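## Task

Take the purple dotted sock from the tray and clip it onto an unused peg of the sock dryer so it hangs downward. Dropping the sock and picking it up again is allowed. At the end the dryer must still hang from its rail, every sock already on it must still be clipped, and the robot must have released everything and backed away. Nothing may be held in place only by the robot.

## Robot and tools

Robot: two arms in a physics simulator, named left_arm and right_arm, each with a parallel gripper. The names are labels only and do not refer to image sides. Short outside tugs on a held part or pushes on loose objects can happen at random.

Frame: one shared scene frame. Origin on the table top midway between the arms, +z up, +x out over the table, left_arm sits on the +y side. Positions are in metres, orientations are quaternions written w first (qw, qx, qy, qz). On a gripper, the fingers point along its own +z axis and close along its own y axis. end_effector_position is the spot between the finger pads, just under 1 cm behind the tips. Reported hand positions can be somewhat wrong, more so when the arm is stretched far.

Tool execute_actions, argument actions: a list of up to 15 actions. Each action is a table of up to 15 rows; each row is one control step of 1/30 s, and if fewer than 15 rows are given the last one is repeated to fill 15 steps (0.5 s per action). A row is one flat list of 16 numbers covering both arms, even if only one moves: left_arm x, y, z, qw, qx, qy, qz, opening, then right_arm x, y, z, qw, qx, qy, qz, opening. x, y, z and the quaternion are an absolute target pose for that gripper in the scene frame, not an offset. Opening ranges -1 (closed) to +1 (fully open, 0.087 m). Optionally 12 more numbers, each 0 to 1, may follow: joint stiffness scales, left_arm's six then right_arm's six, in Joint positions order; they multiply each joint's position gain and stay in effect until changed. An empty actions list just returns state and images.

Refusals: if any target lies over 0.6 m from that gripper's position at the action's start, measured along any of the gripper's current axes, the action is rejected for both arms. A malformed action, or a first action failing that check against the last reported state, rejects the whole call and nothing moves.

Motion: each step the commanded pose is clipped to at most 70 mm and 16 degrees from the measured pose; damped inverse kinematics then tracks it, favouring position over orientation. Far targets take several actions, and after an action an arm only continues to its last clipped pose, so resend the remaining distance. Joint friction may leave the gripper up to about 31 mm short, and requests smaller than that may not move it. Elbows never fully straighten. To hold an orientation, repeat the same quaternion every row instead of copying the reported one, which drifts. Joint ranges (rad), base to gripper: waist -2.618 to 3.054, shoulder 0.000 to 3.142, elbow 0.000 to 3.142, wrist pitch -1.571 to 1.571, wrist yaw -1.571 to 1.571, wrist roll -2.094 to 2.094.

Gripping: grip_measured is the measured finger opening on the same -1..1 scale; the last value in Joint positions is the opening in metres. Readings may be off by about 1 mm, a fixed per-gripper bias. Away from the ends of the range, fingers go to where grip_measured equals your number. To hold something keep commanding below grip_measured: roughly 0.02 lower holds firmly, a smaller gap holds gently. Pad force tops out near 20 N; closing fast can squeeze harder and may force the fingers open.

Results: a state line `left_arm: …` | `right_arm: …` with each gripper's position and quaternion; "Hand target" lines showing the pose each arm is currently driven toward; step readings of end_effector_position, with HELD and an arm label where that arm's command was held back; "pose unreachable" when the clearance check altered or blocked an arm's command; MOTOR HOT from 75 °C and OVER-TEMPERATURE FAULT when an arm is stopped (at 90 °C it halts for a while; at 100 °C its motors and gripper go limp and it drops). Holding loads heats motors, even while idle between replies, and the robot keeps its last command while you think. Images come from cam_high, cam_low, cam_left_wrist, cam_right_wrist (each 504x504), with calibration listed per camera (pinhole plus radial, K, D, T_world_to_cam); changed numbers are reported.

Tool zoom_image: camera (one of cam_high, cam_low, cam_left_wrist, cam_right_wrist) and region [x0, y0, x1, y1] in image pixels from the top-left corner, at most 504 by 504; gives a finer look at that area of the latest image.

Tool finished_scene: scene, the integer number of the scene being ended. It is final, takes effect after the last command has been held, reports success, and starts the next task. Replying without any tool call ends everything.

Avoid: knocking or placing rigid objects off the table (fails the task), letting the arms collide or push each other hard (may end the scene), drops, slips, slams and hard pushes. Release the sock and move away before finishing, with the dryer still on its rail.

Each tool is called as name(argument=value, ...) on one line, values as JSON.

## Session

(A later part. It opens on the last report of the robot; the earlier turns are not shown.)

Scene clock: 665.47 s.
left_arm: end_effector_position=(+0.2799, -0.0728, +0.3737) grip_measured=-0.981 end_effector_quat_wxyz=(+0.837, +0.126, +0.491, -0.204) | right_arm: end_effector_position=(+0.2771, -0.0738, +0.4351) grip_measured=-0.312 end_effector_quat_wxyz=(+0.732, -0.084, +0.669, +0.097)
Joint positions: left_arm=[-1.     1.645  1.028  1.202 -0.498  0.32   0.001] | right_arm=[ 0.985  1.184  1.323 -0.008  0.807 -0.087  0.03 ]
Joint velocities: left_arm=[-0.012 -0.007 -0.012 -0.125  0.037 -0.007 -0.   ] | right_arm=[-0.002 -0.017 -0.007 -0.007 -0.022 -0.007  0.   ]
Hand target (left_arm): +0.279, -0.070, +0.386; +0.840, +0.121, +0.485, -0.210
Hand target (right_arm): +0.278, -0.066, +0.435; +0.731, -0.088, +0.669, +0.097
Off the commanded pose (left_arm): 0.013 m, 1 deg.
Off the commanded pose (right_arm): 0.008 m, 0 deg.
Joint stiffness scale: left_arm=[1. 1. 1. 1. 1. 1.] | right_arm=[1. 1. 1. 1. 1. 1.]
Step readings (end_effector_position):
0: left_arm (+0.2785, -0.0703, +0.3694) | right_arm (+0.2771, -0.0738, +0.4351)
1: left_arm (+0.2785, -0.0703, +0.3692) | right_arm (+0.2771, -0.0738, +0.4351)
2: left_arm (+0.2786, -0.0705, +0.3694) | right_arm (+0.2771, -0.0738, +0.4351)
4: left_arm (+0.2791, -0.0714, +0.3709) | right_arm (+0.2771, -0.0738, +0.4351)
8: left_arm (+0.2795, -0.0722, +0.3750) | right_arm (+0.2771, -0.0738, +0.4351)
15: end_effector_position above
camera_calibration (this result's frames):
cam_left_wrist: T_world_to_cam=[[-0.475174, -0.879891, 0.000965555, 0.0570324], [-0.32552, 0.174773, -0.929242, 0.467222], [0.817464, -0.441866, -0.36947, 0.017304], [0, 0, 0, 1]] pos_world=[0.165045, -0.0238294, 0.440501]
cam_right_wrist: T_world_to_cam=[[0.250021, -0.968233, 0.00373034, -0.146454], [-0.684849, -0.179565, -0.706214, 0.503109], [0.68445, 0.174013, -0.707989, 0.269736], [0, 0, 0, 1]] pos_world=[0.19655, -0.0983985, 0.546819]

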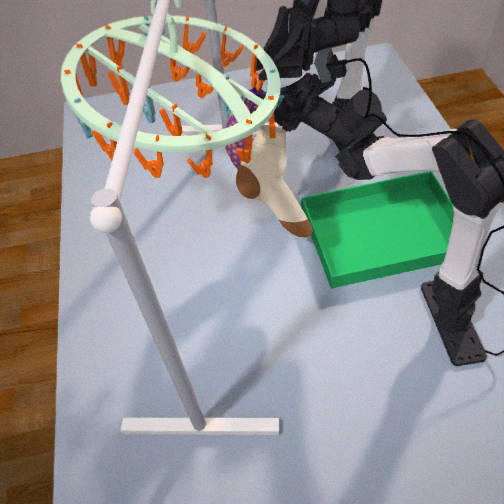

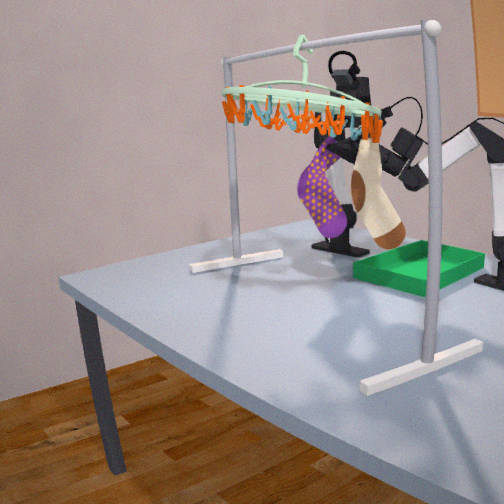

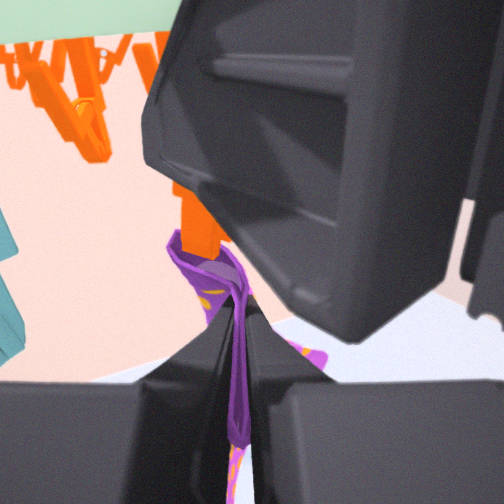

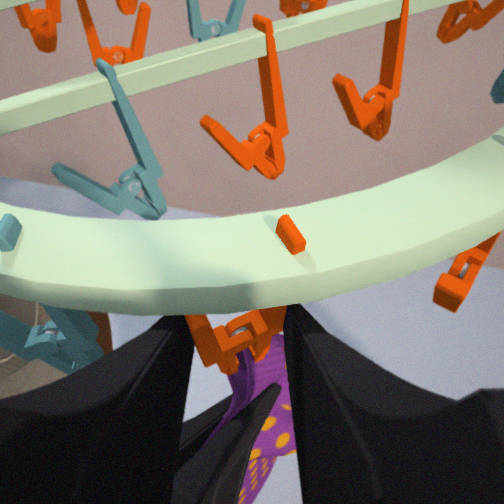

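execute_actions(actions=[[[0.279,-0.068,0.388,0.84,0.121,0.485,-0.21,-1,0.278,-0.066,0.435,0.731,-0.088,0.669,0.097,-0.6],[0.279,-0.068,0.390,0.84,0.121,0.485,-0.21,-1,0.278,-0.066,0.435,0.731,-0.088,0.669,0.097,-0.6],[0.279,-0.067,0.392,0.84,0.121,0.485,-0.21,-1,0.278,-0.066,0.435,0.731,-0.088,0.669,0.097,-0.6],[0.279,-0.067,0.394,0.84,0.121,0.485,-0.21,-1,0.278,-0.066,0.435,0.731,-0.088,0.669,0.097,-0.6]]])

zoom_image(camera="cam_right_wrist", region=[150,310,340,504])

zoom_image(camera="cam_left_wrist", region=[130,150,330,350])

Scene clock: 673.87 s.
left_arm: end_effector_position=(+0.2774, -0.0691, +0.3853) grip_measured=-0.981 end_effector_quat_wxyz=(+0.838, +0.124, +0.489, -0.206) | right_arm: end_effector_position=(+0.2771, -0.0737, +0.4357) grip_measured=-0.312 end_effector_quat_wxyz=(+0.732, -0.083, +0.669, +0.098)
Joint positions: left_arm=[-1.     1.616  1.041  1.167 -0.496  0.318  0.001] | right_arm=[ 0.985  1.184  1.323 -0.004  0.807 -0.087  0.03 ]
Joint velocities: left_arm=[-0.002 -0.002 -0.007 -0.007 -0.007 -0.081  0.   ] | right_arm=[ 0.002 -0.012  0.007 -0.037  0.037  0.051 -0.   ]
Hand target (left_arm): +0.279, -0.067, +0.394; +0.840, +0.121, +0.485, -0.210
Hand target (right_arm): +0.278, -0.066, +0.435; +0.731, -0.088, +0.669, +0.097
Off the commanded pose (left_arm): 0.009 m, 1 deg.
Off the commanded pose (right_arm): 0.008 m, 1 deg.
Joint stiffness scale: left_arm=[1. 1. 1. 1. 1. 1.] | right_arm=[1. 1. 1. 1. 1. 1.]
Step readings (end_effector_position):
0: left_arm (+0.2799, -0.0730, +0.3733) | right_arm (+0.2771, -0.0738, +0.4351)
1: left_arm (+0.2798, -0.0728, +0.3736) | right_arm (+0.2771, -0.0738, +0.4351)
2: left_arm (+0.2796, -0.0726, +0.3739) | right_arm (+0.2771, -0.0738, +0.4351)
4: left_arm (+0.2788, -0.0712, +0.3764) | right_arm (+0.2771, -0.0738, +0.4351)
8: left_arm (+0.2774, -0.0689, +0.3850) | right_arm (+0.2771, -0.0738, +0.4352)
15: end_effector_position above
camera_calibration (this result's frames):
cam_left_wrist: T_world_to_cam=[[-0.477397, -0.878672, 0.00525237, 0.0581714], [-0.322049, 0.169407, -0.931443, 0.476113], [0.817543, -0.44636, -0.36385, 0.0227254], [0, 0, 0, 1]] pos_world=[0.162524, -0.0193995, 0.451435]
cam_right_wrist: T_world_to_cam=[[0.250017, -0.96824, 0.00150846, -0.145453], [-0.68381, -0.177675, -0.707698, 0.504054], [0.685489, 0.175905, -0.706514, 0.269346], [0, 0, 0, 1]] pos_world=[0.196409, -0.0986549, 0.547234]

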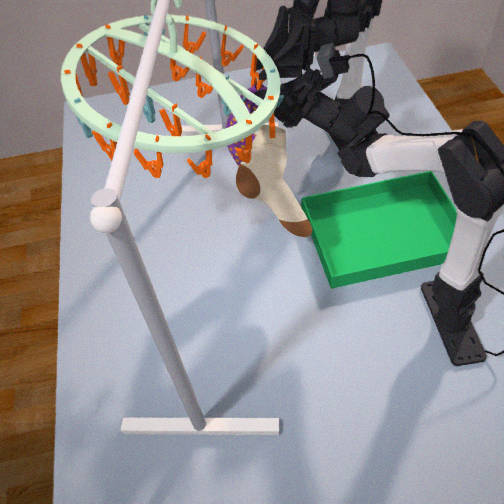

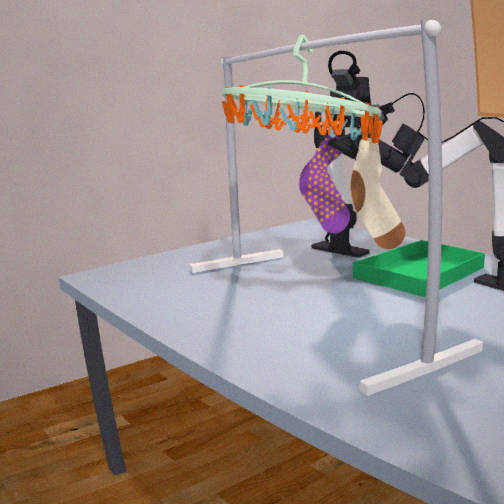

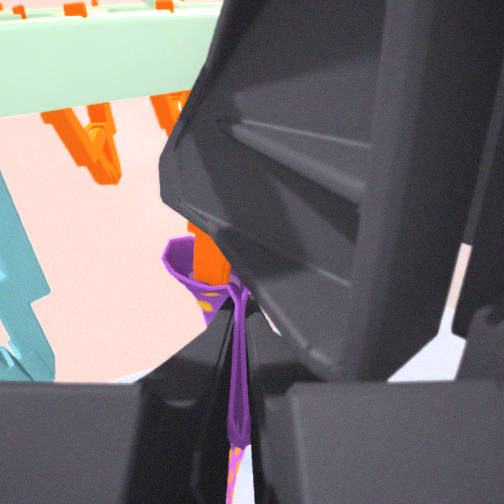

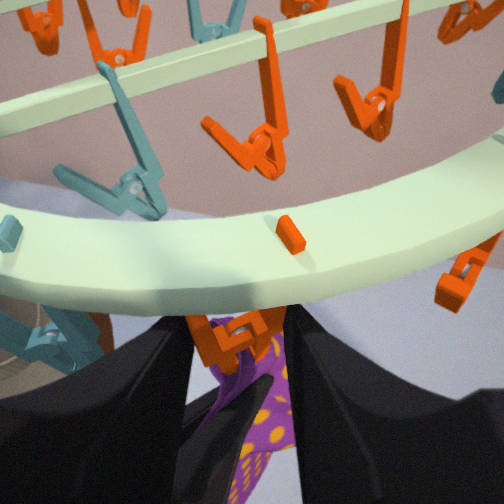

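Region (150, 310, 340, 504) of cam_right_wrist's 504x504 image, scaled by 2.598, with more detail than that image has; it fills the left 494 columns of this view, and the rest is white.

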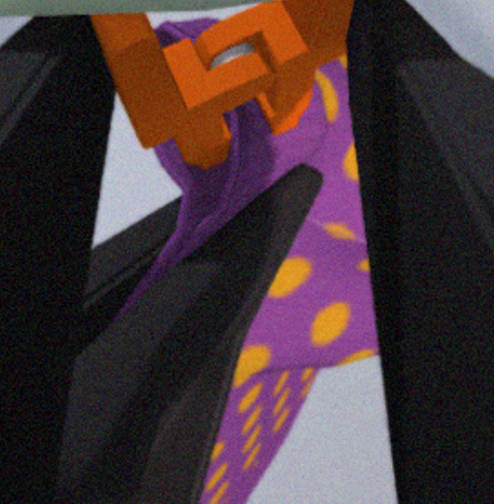

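Region (130, 150, 330, 350) of cam_left_wrist's 504x504 image, scaled by 2.520, with more detail than that image has.

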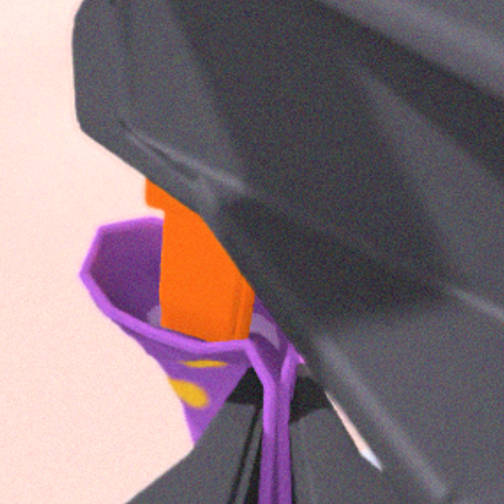

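execute_actions(actions=[[[0.279,-0.067,0.392,0.84,0.121,0.485,-0.21,-1,0.278,-0.066,0.435,0.731,-0.088,0.669,0.097,-0.34],[0.279,-0.067,0.392,0.84,0.121,0.485,-0.21,-1,0.278,-0.066,0.435,0.731,-0.088,0.669,0.097,-0.30],[0.279,-0.067,0.392,0.84,0.121,0.485,-0.21,-1,0.278,-0.066,0.435,0.731,-0.088,0.669,0.097,-0.27],[0.279,-0.067,0.392,0.84,0.121,0.485,-0.21,-1,0.278,-0.066,0.435,0.731,-0.088,0.669,0.097,-0.24],[0.279,-0.067,0.392,0.84,0.121,0.485,-0.21,-1,0.278,-0.066,0.435,0.731,-0.088,0.669,0.097,-0.21],[0.279,-0.067,0.392,0.84,0.121,0.485,-0.21,-1,0.278,-0.066,0.435,0.731,-0.088,0.669,0.097,-0.18],[0.279,-0.067,0.392,0.84,0.121,0.485,-0.21,-1,0.278,-0.066,0.435,0.731,-0.088,0.669,0.097,-0.15],[0.279,-0.067,0.392,0.84,0.121,0.485,-0.21,-1,0.278,-0.066,0.435,0.731,-0.088,0.669,0.097,-0.12],[0.279,-0.067,0.392,0.84,0.121,0.485,-0.21,-1,0.278,-0.066,0.435,0.731,-0.088,0.669,0.097,-0.09],[0.279,-0.067,0.392,0.84,0.121,0.485,-0.21,-1,0.278,-0.066,0.435,0.731,-0.088,0.669,0.097,-0.06],[0.279,-0.067,0.392,0.84,0.121,0.485,-0.21,-1,0.278,-0.066,0.435,0.731,-0.088,0.669,0.097,-0.03],[0.279,-0.067,0.392,0.84,0.121,0.485,-0.21,-1,0.278,-0.066,0.435,0.731,-0.088,0.669,0.097,0.0],[0.279,-0.067,0.392,0.84,0.121,0.485,-0.21,-1,0.278,-0.066,0.435,0.731,-0.088,0.669,0.097,0.04],[0.279,-0.067,0.392,0.84,0.121,0.485,-0.21,-1,0.278,-0.066,0.435,0.731,-0.088,0.669,0.097,0.08],[0.279,-0.067,0.392,0.84,0.121,0.485,-0.21,-1,0.278,-0.066,0.435,0.731,-0.088,0.669,0.097,0.12]],[[0.279,-0.067,0.392,0.84,0.121,0.485,-0.21,-1,0.278,-0.068,0.435,0.731,-0.088,0.669,0.097,0.16],[0.279,-0.067,0.392,0.84,0.121,0.485,-0.21,-1,0.278,-0.068,0.435,0.731,-0.088,0.669,0.097,0.2],[0.279,-0.067,0.392,0.84,0.121,0.485,-0.21,-1,0.278,-0.068,0.435,0.731,-0.088,0.669,0.097,0.25],[0.279,-0.067,0.392,0.84,0.121,0.485,-0.21,-1,0.278,-0.068,0.435,0.731,-0.088,0.669,0.097,0.3],[0.279,-0.067,0.392,0.84,0.121,0.485,-0.21,-1,0.278,-0.068,0.435,0.731,-0.088,0.669,0.097,0.35]]])

zoom_image(camera="cam_right_wrist", region=[110,280,360,504])

Scene clock: 689.87 s.
left_arm: end_effector_position=(+0.2781, -0.0676, +0.3871) grip_measured=-0.981 end_effector_quat_wxyz=(+0.839, +0.118, +0.487, -0.210) | right_arm: end_effector_position=(+0.2792, -0.0809, +0.4391) grip_measured=+0.349 end_effector_quat_wxyz=(+0.737, -0.065, +0.667, +0.087)
Joint positions: left_arm=[-0.997  1.616  1.041  1.176 -0.498  0.309  0.001] | right_arm=[ 0.984  1.184  1.323  0.017  0.846 -0.096  0.059]
Joint velocities: left_arm=[-0.012 -0.002  0.002 -0.007  0.022  0.051 -0.   ] | right_arm=[-0.022 -0.027  0.002  0.022 -0.007 -0.081  0.001]
Hand target (left_arm): +0.279, -0.067, +0.392; +0.840, +0.121, +0.485, -0.210
Hand target (right_arm): +0.278, -0.068, +0.435; +0.731, -0.088, +0.669, +0.097
Off the commanded pose (left_arm): 0.005 m, 0 deg.
Off the commanded pose (right_arm): 0.014 m, 3 deg.
Joint stiffness scale: left_arm=[1. 1. 1. 1. 1. 1.] | right_arm=[1. 1. 1. 1. 1. 1.]
Step readings (end_effector_position; steps 1 to 15: 1st action; 16 to 30: 2nd action):
0: left_arm (+0.2775, -0.0692, +0.3851) | right_arm (+0.2771, -0.0737, +0.4357)
1: left_arm (+0.2775, -0.0692, +0.3851) | right_arm (+0.2771, -0.0737, +0.4357)
2: left_arm (+0.2775, -0.0692, +0.3851) | right_arm (+0.2771, -0.0737, +0.4357)
4: left_arm (+0.2775, -0.0692, +0.3851) | right_arm (+0.2771, -0.0738, +0.4357)
8: left_arm (+0.2775, -0.0693, +0.3851) | right_arm (+0.2775, -0.0750, +0.4364)
15: left_arm (+0.2773, -0.0693, +0.3853) | right_arm (+0.2780, -0.0771, +0.4380)
16: left_arm (+0.2773, -0.0693, +0.3854) | right_arm (+0.2781, -0.0774, +0.4381)
17: left_arm (+0.2773, -0.0692, +0.3856) | right_arm (+0.2782, -0.0779, +0.4381)
19: left_arm (+0.2775, -0.0685, +0.3863) | right_arm (+0.2787, -0.0794, +0.4385)
23: left_arm (+0.2781, -0.0676, +0.3871) | right_arm (+0.2792, -0.0809, +0.4391)
30: end_effector_position above
camera_calibration (this result's frames):
cam_left_wrist: T_world_to_cam=[[-0.477527, -0.878437, 0.0178215, 0.0550058], [-0.321787, 0.15598, -0.933875, 0.477666], [0.81757, -0.451685, -0.357155, 0.0205169], [0, 0, 0, 1]] pos_world=[0.163199, -0.0169202, 0.452428]
cam_right_wrist: T_world_to_cam=[[0.210261, -0.977601, -0.00934725, -0.137798], [-0.685021, -0.140498, -0.714847, 0.513117], [0.697521, 0.156707, -0.699219, 0.263448], [0, 0, 0, 1]] pos_world=[0.196709, -0.103904, 0.54972]

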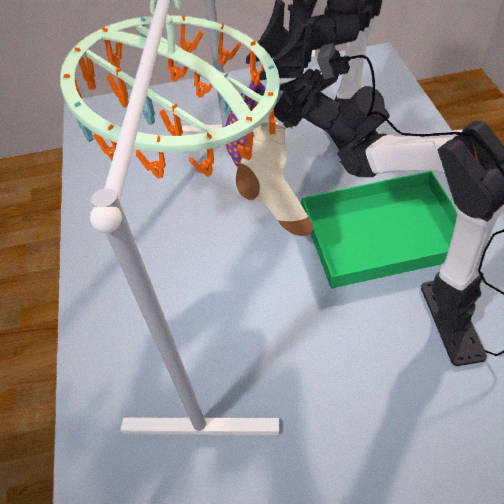

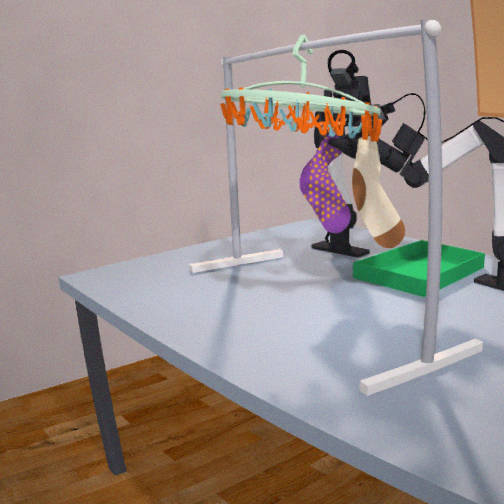

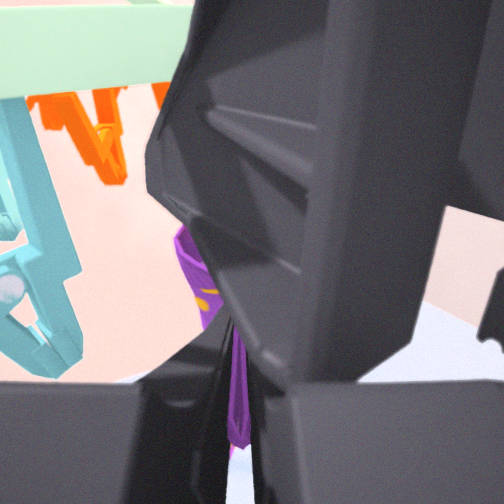

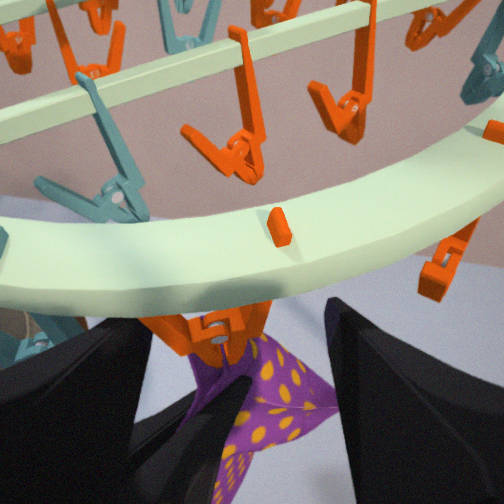

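Region (110, 280, 360, 504) of cam_right_wrist's 504x504 image, scaled by 2.016, with more detail than that image has; it fills the top 452 rows of this view, and the rest is white.

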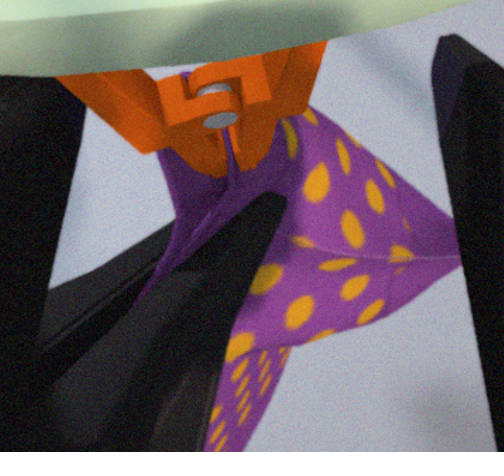

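execute_actions(actions=[[[0.279,-0.067,0.392,0.84,0.121,0.485,-0.21,-1,0.265,-0.088,0.44,0.737,-0.07,0.667,0.09,0.35],[0.279,-0.067,0.392,0.84,0.121,0.485,-0.21,-1,0.255,-0.092,0.44,0.737,-0.07,0.667,0.09,0.35],[0.279,-0.067,0.392,0.84,0.121,0.485,-0.21,-1,0.245,-0.096,0.44,0.735,-0.08,0.667,0.095,0.35],[0.279,-0.067,0.392,0.84,0.121,0.485,-0.21,-1,0.235,-0.10,0.44,0.731,-0.088,0.669,0.097,0.35],[0.279,-0.067,0.392,0.84,0.121,0.485,-0.21,-1,0.225,-0.105,0.44,0.731,-0.088,0.669,0.097,0.3],[0.279,-0.067,0.392,0.84,0.121,0.485,-0.21,-1,0.22,-0.115,0.44,0.731,-0.1,0.669,0.11,0.2]],[[0.279,-0.067,0.392,0.84,0.121,0.485,-0.21,-1,0.21,-0.15,0.44,0.72,-0.15,0.657,0.166,0.2]]])

Scene clock: 698.80 s.
left_arm: end_effector_position=(+0.2756, -0.0712, +0.3875) grip_measured=-0.981 end_effector_quat_wxyz=(+0.839, +0.127, +0.484, -0.215) | right_arm: end_effector_position=(+0.2103, -0.1515, +0.4412) grip_measured=+0.200 end_effector_quat_wxyz=(+0.726, -0.137, +0.654, +0.161)
Joint positions: left_arm=[-0.999  1.616  1.041  1.173 -0.479  0.31   0.001] | right_arm=[ 0.973  0.789  1.202 -0.28   0.627 -0.067  0.052]
Joint velocities: left_arm=[-0.007  0.002 -0.002 -0.037 -0.007  0.022 -0.001] | right_arm=[-0.032 -0.012 -0.022 -0.125 -0.227  0.051 -0.   ]
Hand target (left_arm): +0.279, -0.067, +0.392; +0.840, +0.121, +0.485, -0.210
Hand target (right_arm): +0.209, -0.150, +0.439; +0.720, -0.149, +0.658, +0.166
Off the commanded pose (left_arm): 0.007 m, 1 deg.
Off the commanded pose (right_arm): 0.002 m, 2 deg.
Joint stiffness scale: left_arm=[1. 1. 1. 1. 1. 1.] | right_arm=[1. 1. 1. 1. 1. 1.]
Step readings (end_effector_position; steps 1 to 15: 1st action; 16 to 30: 2nd action):
0: left_arm (+0.2781, -0.0676, +0.3871) | right_arm (+0.2792, -0.0809, +0.4391)
1: left_arm (+0.2781, -0.0676, +0.3871) | right_arm (+0.2785, -0.0824, +0.4401)
2: left_arm (+0.2775, -0.0684, +0.3873) | right_arm (+0.2763, -0.0841, +0.4407)
4: left_arm (+0.2747, -0.0715, +0.3880) | right_arm (+0.2667, -0.0905, +0.4446)
8: left_arm (+0.2743, -0.0722, +0.3881) | right_arm (+0.2335, -0.1075, +0.4548)
15: left_arm (+0.2756, -0.0713, +0.3875) | right_arm (+0.2211, -0.1171, +0.4579)
16: left_arm (+0.2756, -0.0713, +0.3875) | right_arm (+0.2206, -0.1182, +0.4554)
17: left_arm (+0.2756, -0.0713, +0.3875) | right_arm (+0.2208, -0.1246, +0.4474)
19: left_arm (+0.2756, -0.0713, +0.3875) | right_arm (+0.2189, -0.1429, +0.4421)
23: left_arm (+0.2756, -0.0713, +0.3875) | right_arm (+0.2126, -0.1591, +0.4501)
30: end_effector_position above
camera_calibration (this result's frames):
cam_left_wrist: T_world_to_cam=[[-0.493066, -0.869968, 0.00642688, 0.0599565], [-0.311194, 0.169465, -0.935115, 0.476301], [0.812431, -0.463073, -0.354287, 0.0205466], [0, 0, 0, 1]] pos_world=[0.161092, -0.0190416, 0.45229]
cam_right_wrist: T_world_to_cam=[[0.409299, -0.9124, 0.000408081, -0.228581], [-0.634799, -0.285089, -0.718161, 0.426457], [0.655367, 0.293683, -0.695877, 0.352152], [0, 0, 0, 1]] pos_world=[0.133484, -0.1904, 0.551413]

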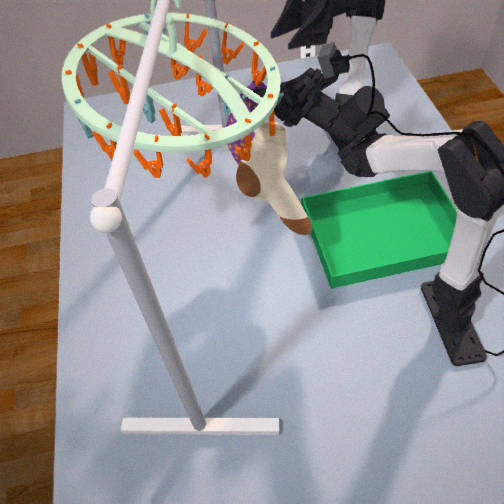

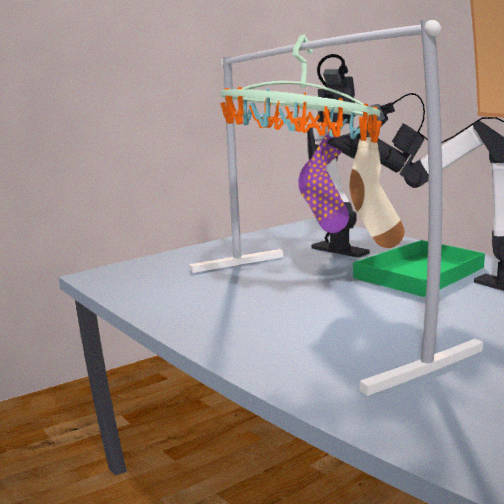

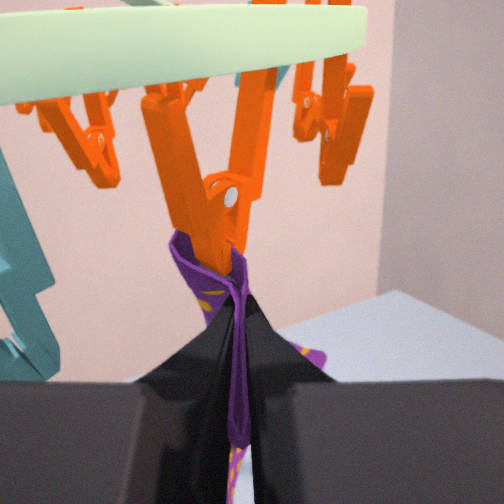

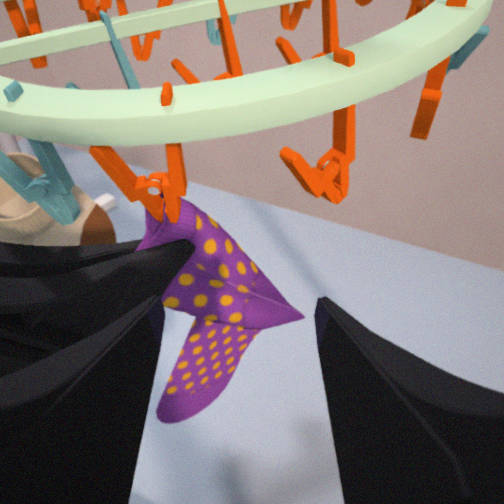

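zoom_image(camera="cam_left_wrist", region=[150,160,300,320])

zoom_image(camera="cam_right_wrist", region=[90,140,250,280])

Region (150, 160, 300, 320) of cam_left_wrist's 504x504 image, scaled by 3.150, with more detail than that image has; it fills the left 472 columns of this view, and the rest is white.

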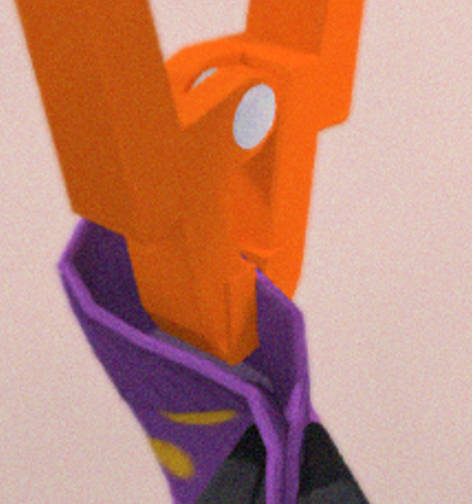

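Region (90, 140, 250, 280) of cam_right_wrist's 504x504 image, scaled by 3.150, with more detail than that image has; it fills the top 441 rows of this view, and the rest is white.

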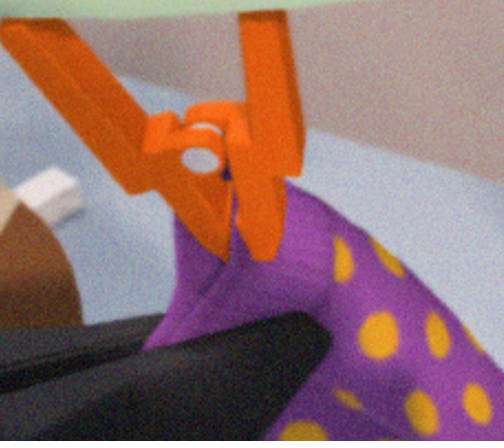

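execute_actions(actions=[[[0.276,-0.070,0.388,0.84,0.121,0.485,-0.21,-0.95,0.21,-0.15,0.44,0.72,-0.15,0.657,0.166,0.2],[0.276,-0.070,0.388,0.84,0.121,0.485,-0.21,-0.9,0.21,-0.15,0.44,0.72,-0.15,0.657,0.166,0.2],[0.276,-0.070,0.388,0.84,0.121,0.485,-0.21,-0.85,0.21,-0.15,0.44,0.72,-0.15,0.657,0.166,0.2],[0.276,-0.070,0.388,0.84,0.121,0.485,-0.21,-0.8,0.21,-0.15,0.44,0.72,-0.15,0.657,0.166,0.2],[0.276,-0.070,0.388,0.84,0.121,0.485,-0.21,-0.75,0.21,-0.15,0.44,0.72,-0.15,0.657,0.166,0.2],[0.276,-0.070,0.388,0.84,0.121,0.485,-0.21,-0.7,0.21,-0.15,0.44,0.72,-0.15,0.657,0.166,0.2],[0.276,-0.070,0.388,0.84,0.121,0.485,-0.21,-0.65,0.21,-0.15,0.44,0.72,-0.15,0.657,0.166,0.2],[0.276,-0.070,0.388,0.84,0.121,0.485,-0.21,-0.6,0.21,-0.15,0.44,0.72,-0.15,0.657,0.166,0.2],[0.276,-0.070,0.388,0.84,0.121,0.485,-0.21,-0.55,0.21,-0.15,0.44,0.72,-0.15,0.657,0.166,0.2],[0.276,-0.070,0.388,0.84,0.121,0.485,-0.21,-0.5,0.21,-0.15,0.44,0.72,-0.15,0.657,0.166,0.2]]])

Scene clock: 723.60 s.
left_arm: end_effector_position=(+0.2764, -0.0697, +0.3876) grip_measured=-0.500 end_effector_quat_wxyz=(+0.839, +0.123, +0.485, -0.213) | right_arm: end_effector_position=(+0.2098, -0.1485, +0.4386) grip_measured=+0.200 end_effector_quat_wxyz=(+0.722, -0.149, +0.655, +0.166)
Joint positions: left_arm=[-0.999  1.616  1.041  1.176 -0.488  0.31   0.022] | right_arm=[ 0.959  0.789  1.202 -0.294  0.589 -0.064  0.052]
Joint velocities: left_arm=[-0.007 -0.007 -0.007 -0.066 -0.022 -0.037  0.002] | right_arm=[ 0.002  0.007  0.007  0.095 -0.081 -0.051 -0.001]
Hand target (left_arm): +0.276, -0.070, +0.388; +0.840, +0.121, +0.485, -0.210
Hand target (right_arm): +0.210, -0.150, +0.440; +0.720, -0.150, +0.657, +0.166
Off the commanded pose (left_arm): 0.001 m, 0 deg.
Off the commanded pose (right_arm): 0.002 m, 0 deg.
Joint stiffness scale: left_arm=[1. 1. 1. 1. 1. 1.] | right_arm=[1. 1. 1. 1. 1. 1.]
Step readings (end_effector_position):
0: left_arm (+0.2756, -0.0712, +0.3875) | right_arm (+0.2086, -0.1479, +0.4386)
1: left_arm (+0.2757, -0.0710, +0.3874) | right_arm (+0.2088, -0.1480, +0.4386)
2: left_arm (+0.2759, -0.0708, +0.3873) | right_arm (+0.2093, -0.1485, +0.4386)
4: left_arm (+0.2760, -0.0705, +0.3875) | right_arm (+0.2100, -0.1492, +0.4386)
8: left_arm (+0.2762, -0.0701, +0.3875) | right_arm (+0.2099, -0.1489, +0.4385)
15: end_effector_position above
camera_calibration (this result's frames):
cam_left_wrist: T_world_to_cam=[[-0.486446, -0.873622, 0.0124226, 0.05723], [-0.315303, 0.16227, -0.935015, 0.477006], [0.814834, -0.458751, -0.354392, 0.0203958], [0, 0, 0, 1]] pos_world=[0.161622, -0.0180497, 0.452524]
cam_right_wrist: T_world_to_cam=[[0.430833, -0.902387, 0.00899777, -0.232495], [-0.630899, -0.308314, -0.711975, 0.418098], [0.645251, 0.301066, -0.702147, 0.35578], [0, 0, 0, 1]] pos_world=[0.134377, -0.188009, 0.549577]

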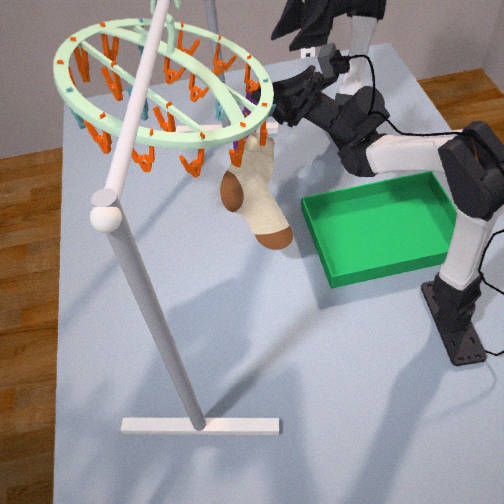

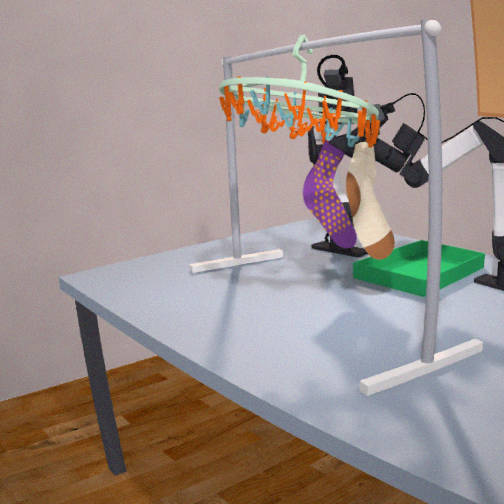

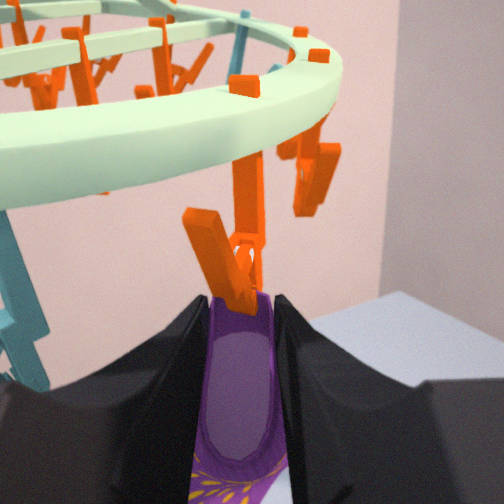

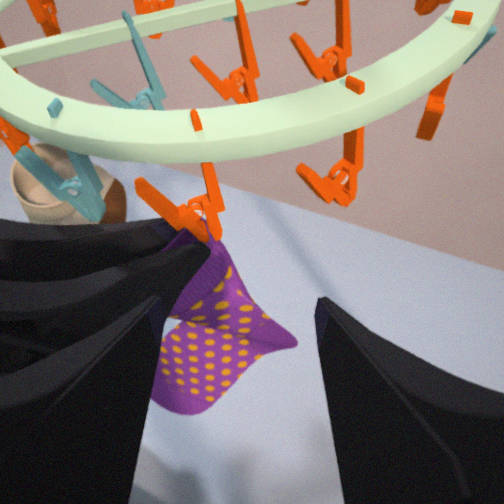

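execute_actions(actions=[[[0.274,-0.069,0.386,0.84,0.121,0.485,-0.21,-0.3,0.21,-0.15,0.44,0.72,-0.15,0.657,0.166,0.2],[0.268,-0.066,0.382,0.84,0.121,0.485,-0.21,-0.1,0.21,-0.15,0.44,0.72,-0.15,0.657,0.166,0.2],[0.260,-0.061,0.377,0.84,0.121,0.485,-0.21,0.1,0.20,-0.17,0.43,0.72,-0.15,0.657,0.166,0.2],[0.250,-0.056,0.371,0.84,0.121,0.485,-0.21,0.2,0.20,-0.17,0.43,0.72,-0.15,0.657,0.166,0.2],[0.240,-0.051,0.365,0.84,0.121,0.485,-0.21,0.2,0.20,-0.17,0.43,0.72,-0.15,0.657,0.166,0.2],[0.230,-0.045,0.359,0.84,0.121,0.485,-0.21,0.2,0.20,-0.17,0.43,0.72,-0.15,0.657,0.166,0.2]],[[0.19,-0.02,0.345,0.84,0.121,0.485,-0.21,0.2,0.17,-0.19,0.41,0.72,-0.15,0.657,0.166,0.5]],[[0.16,0.03,0.34,0.80,0.15,0.54,-0.22,0.5,0.16,-0.19,0.40,0.72,-0.15,0.657,0.166,0.5]]])

Scene clock: 733.33 s.
left_arm: end_effector_position=(+0.1607, +0.0345, +0.3529) grip_measured=+0.500 end_effector_quat_wxyz=(+0.812, +0.131, +0.521, -0.226) | right_arm: end_effector_position=(+0.1607, -0.1837, +0.4030) grip_measured=+0.500 end_effector_quat_wxyz=(+0.717, -0.157, +0.658, +0.169)
Joint positions: left_arm=[-1.268  1.009  0.521  1.085 -0.723  0.399  0.066] | right_arm=[ 1.365  0.546  1.033 -0.334  0.976 -0.13   0.066]
Joint velocities: left_arm=[-0.022  0.002 -0.002 -0.286 -0.081 -0.066 -0.001] | right_arm=[-0.022  0.007 -0.012  0.081  0.066 -0.11  -0.001]
Hand target (left_arm): +0.161, +0.031, +0.339; +0.801, +0.148, +0.538, -0.217
Hand target (right_arm): +0.161, -0.190, +0.400; +0.720, -0.150, +0.657, +0.166
Off the commanded pose (left_arm): 0.014 m, 3 deg.
Off the commanded pose (right_arm): 0.007 m, 1 deg.
Joint stiffness scale: left_arm=[1. 1. 1. 1. 1. 1.] | right_arm=[1. 1. 1. 1. 1. 1.]
Step readings (end_effector_position; steps 1 to 15: 1st action; 16 to 30: 2nd action; 31 to 45: 3rd action):
0: left_arm (+0.2763, -0.0697, +0.3877) | right_arm (+0.2098, -0.1485, +0.4386)
1: left_arm (+0.2763, -0.0696, +0.3879) | right_arm (+0.2098, -0.1485, +0.4386)
2: left_arm (+0.2759, -0.0693, +0.3877) | right_arm (+0.2097, -0.1484, +0.4386)
4: left_arm (+0.2703, -0.0666, +0.3826) | right_arm (+0.2082, -0.1526, +0.4361)
8: left_arm (+0.2414, -0.0590, +0.3587) | right_arm (+0.2022, -0.1657, +0.4393)
15: left_arm (+0.2327, -0.0516, +0.3597) | right_arm (+0.2006, -0.1677, +0.4396)
16: left_arm (+0.2296, -0.0487, +0.3577) | right_arm (+0.1983, -0.1683, +0.4376)
17: left_arm (+0.2211, -0.0436, +0.3516) | right_arm (+0.1920, -0.1681, +0.4301)
19: left_arm (+0.2026, -0.0375, +0.3440) | right_arm (+0.1802, -0.1728, +0.4200)
23: left_arm (+0.1913, -0.0299, +0.3469) | right_arm (+0.1688, -0.1807, +0.4222)
30: left_arm (+0.1926, -0.0242, +0.3499) | right_arm (+0.1697, -0.1850, +0.4182)
31: left_arm (+0.1904, -0.0206, +0.3469) | right_arm (+0.1690, -0.1849, +0.4167)
32: left_arm (+0.1841, -0.0111, +0.3397) | right_arm (+0.1652, -0.1823, +0.4136)
34: left_arm (+0.1710, +0.0126, +0.3451) | right_arm (+0.1601, -0.1789, +0.4072)
38: left_arm (+0.1589, +0.0405, +0.3716) | right_arm (+0.1582, -0.1787, +0.4026)
45: end_effector_position above
camera_calibration (this result's frames):
cam_left_wrist: T_world_to_cam=[[-0.512685, -0.857863, 0.0350161, 0.0881151], [-0.389274, 0.195904, -0.900048, 0.389608], [0.765258, -0.475072, -0.434381, 0.186858], [0, 0, 0, 1]] pos_world=[0.0538453, 0.0880356, 0.428748]
cam_right_wrist: T_world_to_cam=[[0.445708, -0.895066, 0.014221, -0.245925], [-0.632336, -0.326044, -0.702742, 0.344249], [0.633636, 0.304225, -0.711303, 0.379238], [0, 0, 0, 1]] pos_world=[0.0869924, -0.223252, 0.515169]

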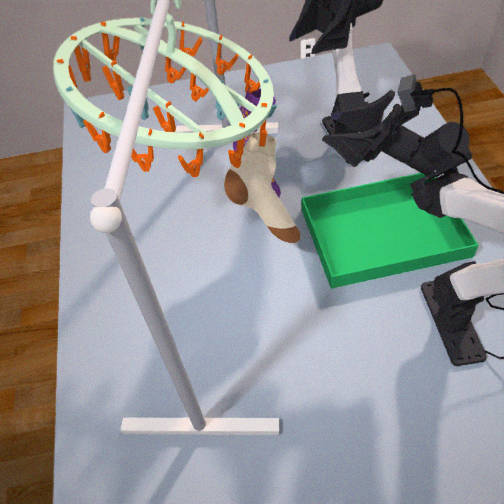

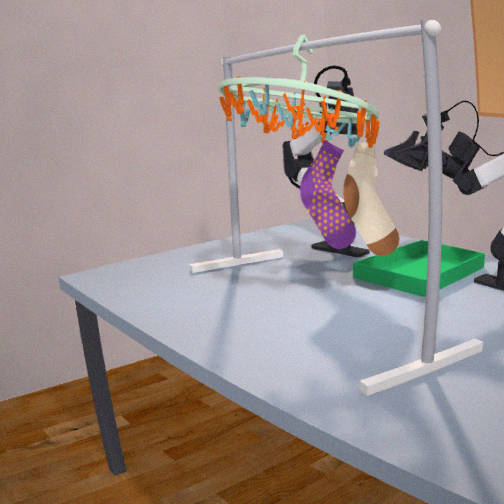

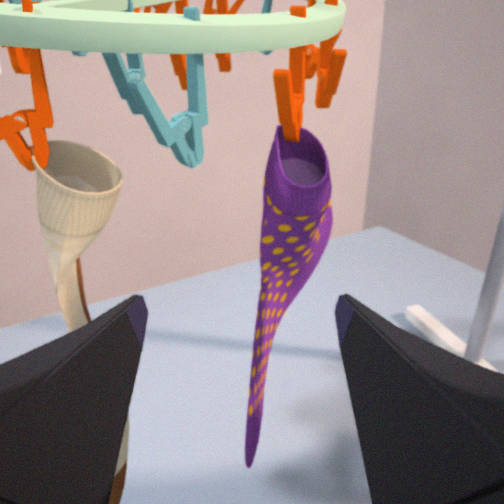

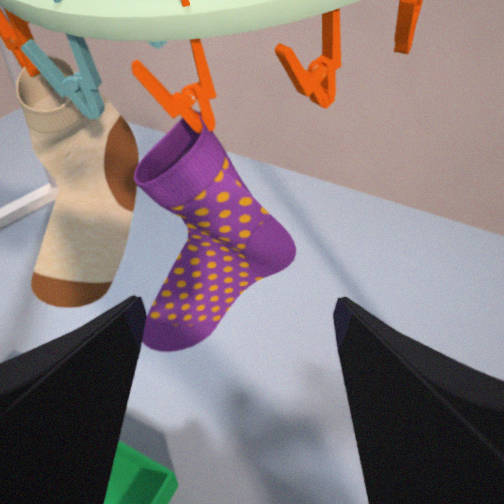

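Both socks hang. Zooming to verify, then waiting briefly.

execute_actions(actions=[[[0.15,0.05,0.345,0.80,0.15,0.54,-0.22,0.5,0.16,-0.19,0.40,0.72,-0.15,0.657,0.166,0.5]]])

zoom_image(camera="cam_left_wrist", region=[0,40,400,260])

Scene clock: 744.27 s.
left_arm: end_effector_position=(+0.1514, +0.0500, +0.3556) grip_measured=+0.500 end_effector_quat_wxyz=(+0.804, +0.137, +0.531, -0.230) | right_arm: end_effector_position=(+0.1611, -0.1858, +0.4043) grip_measured=+0.500 end_effector_quat_wxyz=(+0.719, -0.152, +0.658, +0.165)
Joint positions: left_arm=[-1.296  0.89   0.51   0.954 -0.747  0.388  0.066] | right_arm=[ 1.379  0.546  1.033 -0.323  1.003 -0.139  0.066]
Joint velocities: left_arm=[ 0.007  0.007  0.017 -0.037 -0.007 -0.007  0.   ] | right_arm=[ 0.017 -0.007 -0.007  0.051 -0.051 -0.037  0.   ]
Hand target (left_arm): +0.150, +0.050, +0.345; +0.799, +0.150, +0.539, -0.219
Hand target (right_arm): +0.160, -0.190, +0.400; +0.720, -0.150, +0.657, +0.166
Off the commanded pose (left_arm): 0.011 m, 2 deg.
Off the commanded pose (right_arm): 0.006 m, 0 deg.
Joint stiffness scale: left_arm=[1. 1. 1. 1. 1. 1.] | right_arm=[1. 1. 1. 1. 1. 1.]
Step readings (end_effector_position):
0: left_arm (+0.1614, +0.0308, +0.3442) | right_arm (+0.1618, -0.1859, +0.4040)
1: left_arm (+0.1605, +0.0320, +0.3442) | right_arm (+0.1618, -0.1860, +0.4040)
2: left_arm (+0.1579, +0.0347, +0.3442) | right_arm (+0.1614, -0.1857, +0.4040)
4: left_arm (+0.1535, +0.0431, +0.3520) | right_arm (+0.1609, -0.1852, +0.4041)
8: left_arm (+0.1508, +0.0515, +0.3605) | right_arm (+0.1609, -0.1855, +0.4042)
15: end_effector_position above
camera_calibration (this result's frames):
cam_left_wrist: T_world_to_cam=[[-0.522447, -0.851859, 0.0372227, 0.0969855], [-0.406783, 0.21064, -0.888909, 0.383241], [0.749384, -0.47955, -0.45657, 0.213069], [0, 0, 0, 1]] pos_world=[0.0468955, 0.104069, 0.434337]
cam_right_wrist: T_world_to_cam=[[0.433225, -0.901203, 0.0121977, -0.246328], [-0.635714, -0.315137, -0.704668, 0.348026], [0.638893, 0.297525, -0.709433, 0.377676], [0, 0, 0, 1]] pos_world=[0.0866661, -0.224684, 0.516184]

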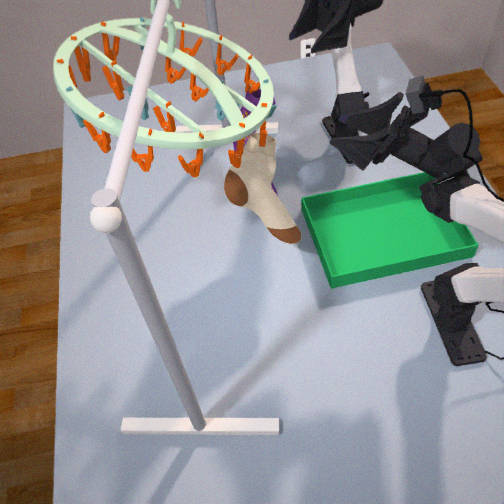

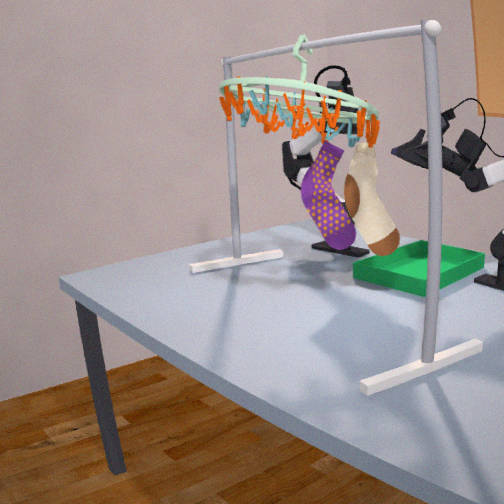

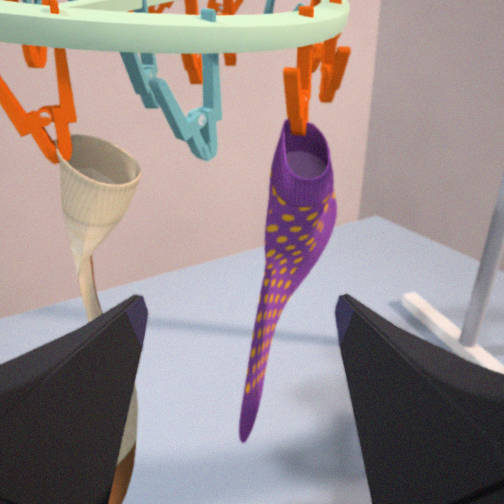

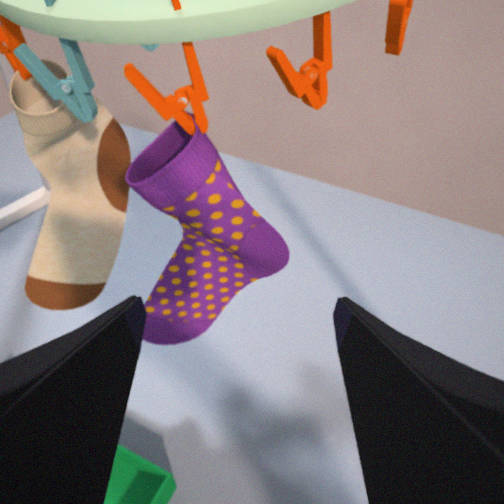

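Region (0, 40, 400, 260) of cam_left_wrist's 504x504 image, scaled by 1.260, with more detail than that image has; it fills the top 277 rows of this view, and the rest is white.

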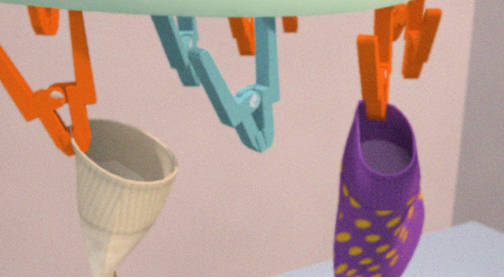

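Stable.

finished_scene(scene=2)

The scene is finished: the task was done.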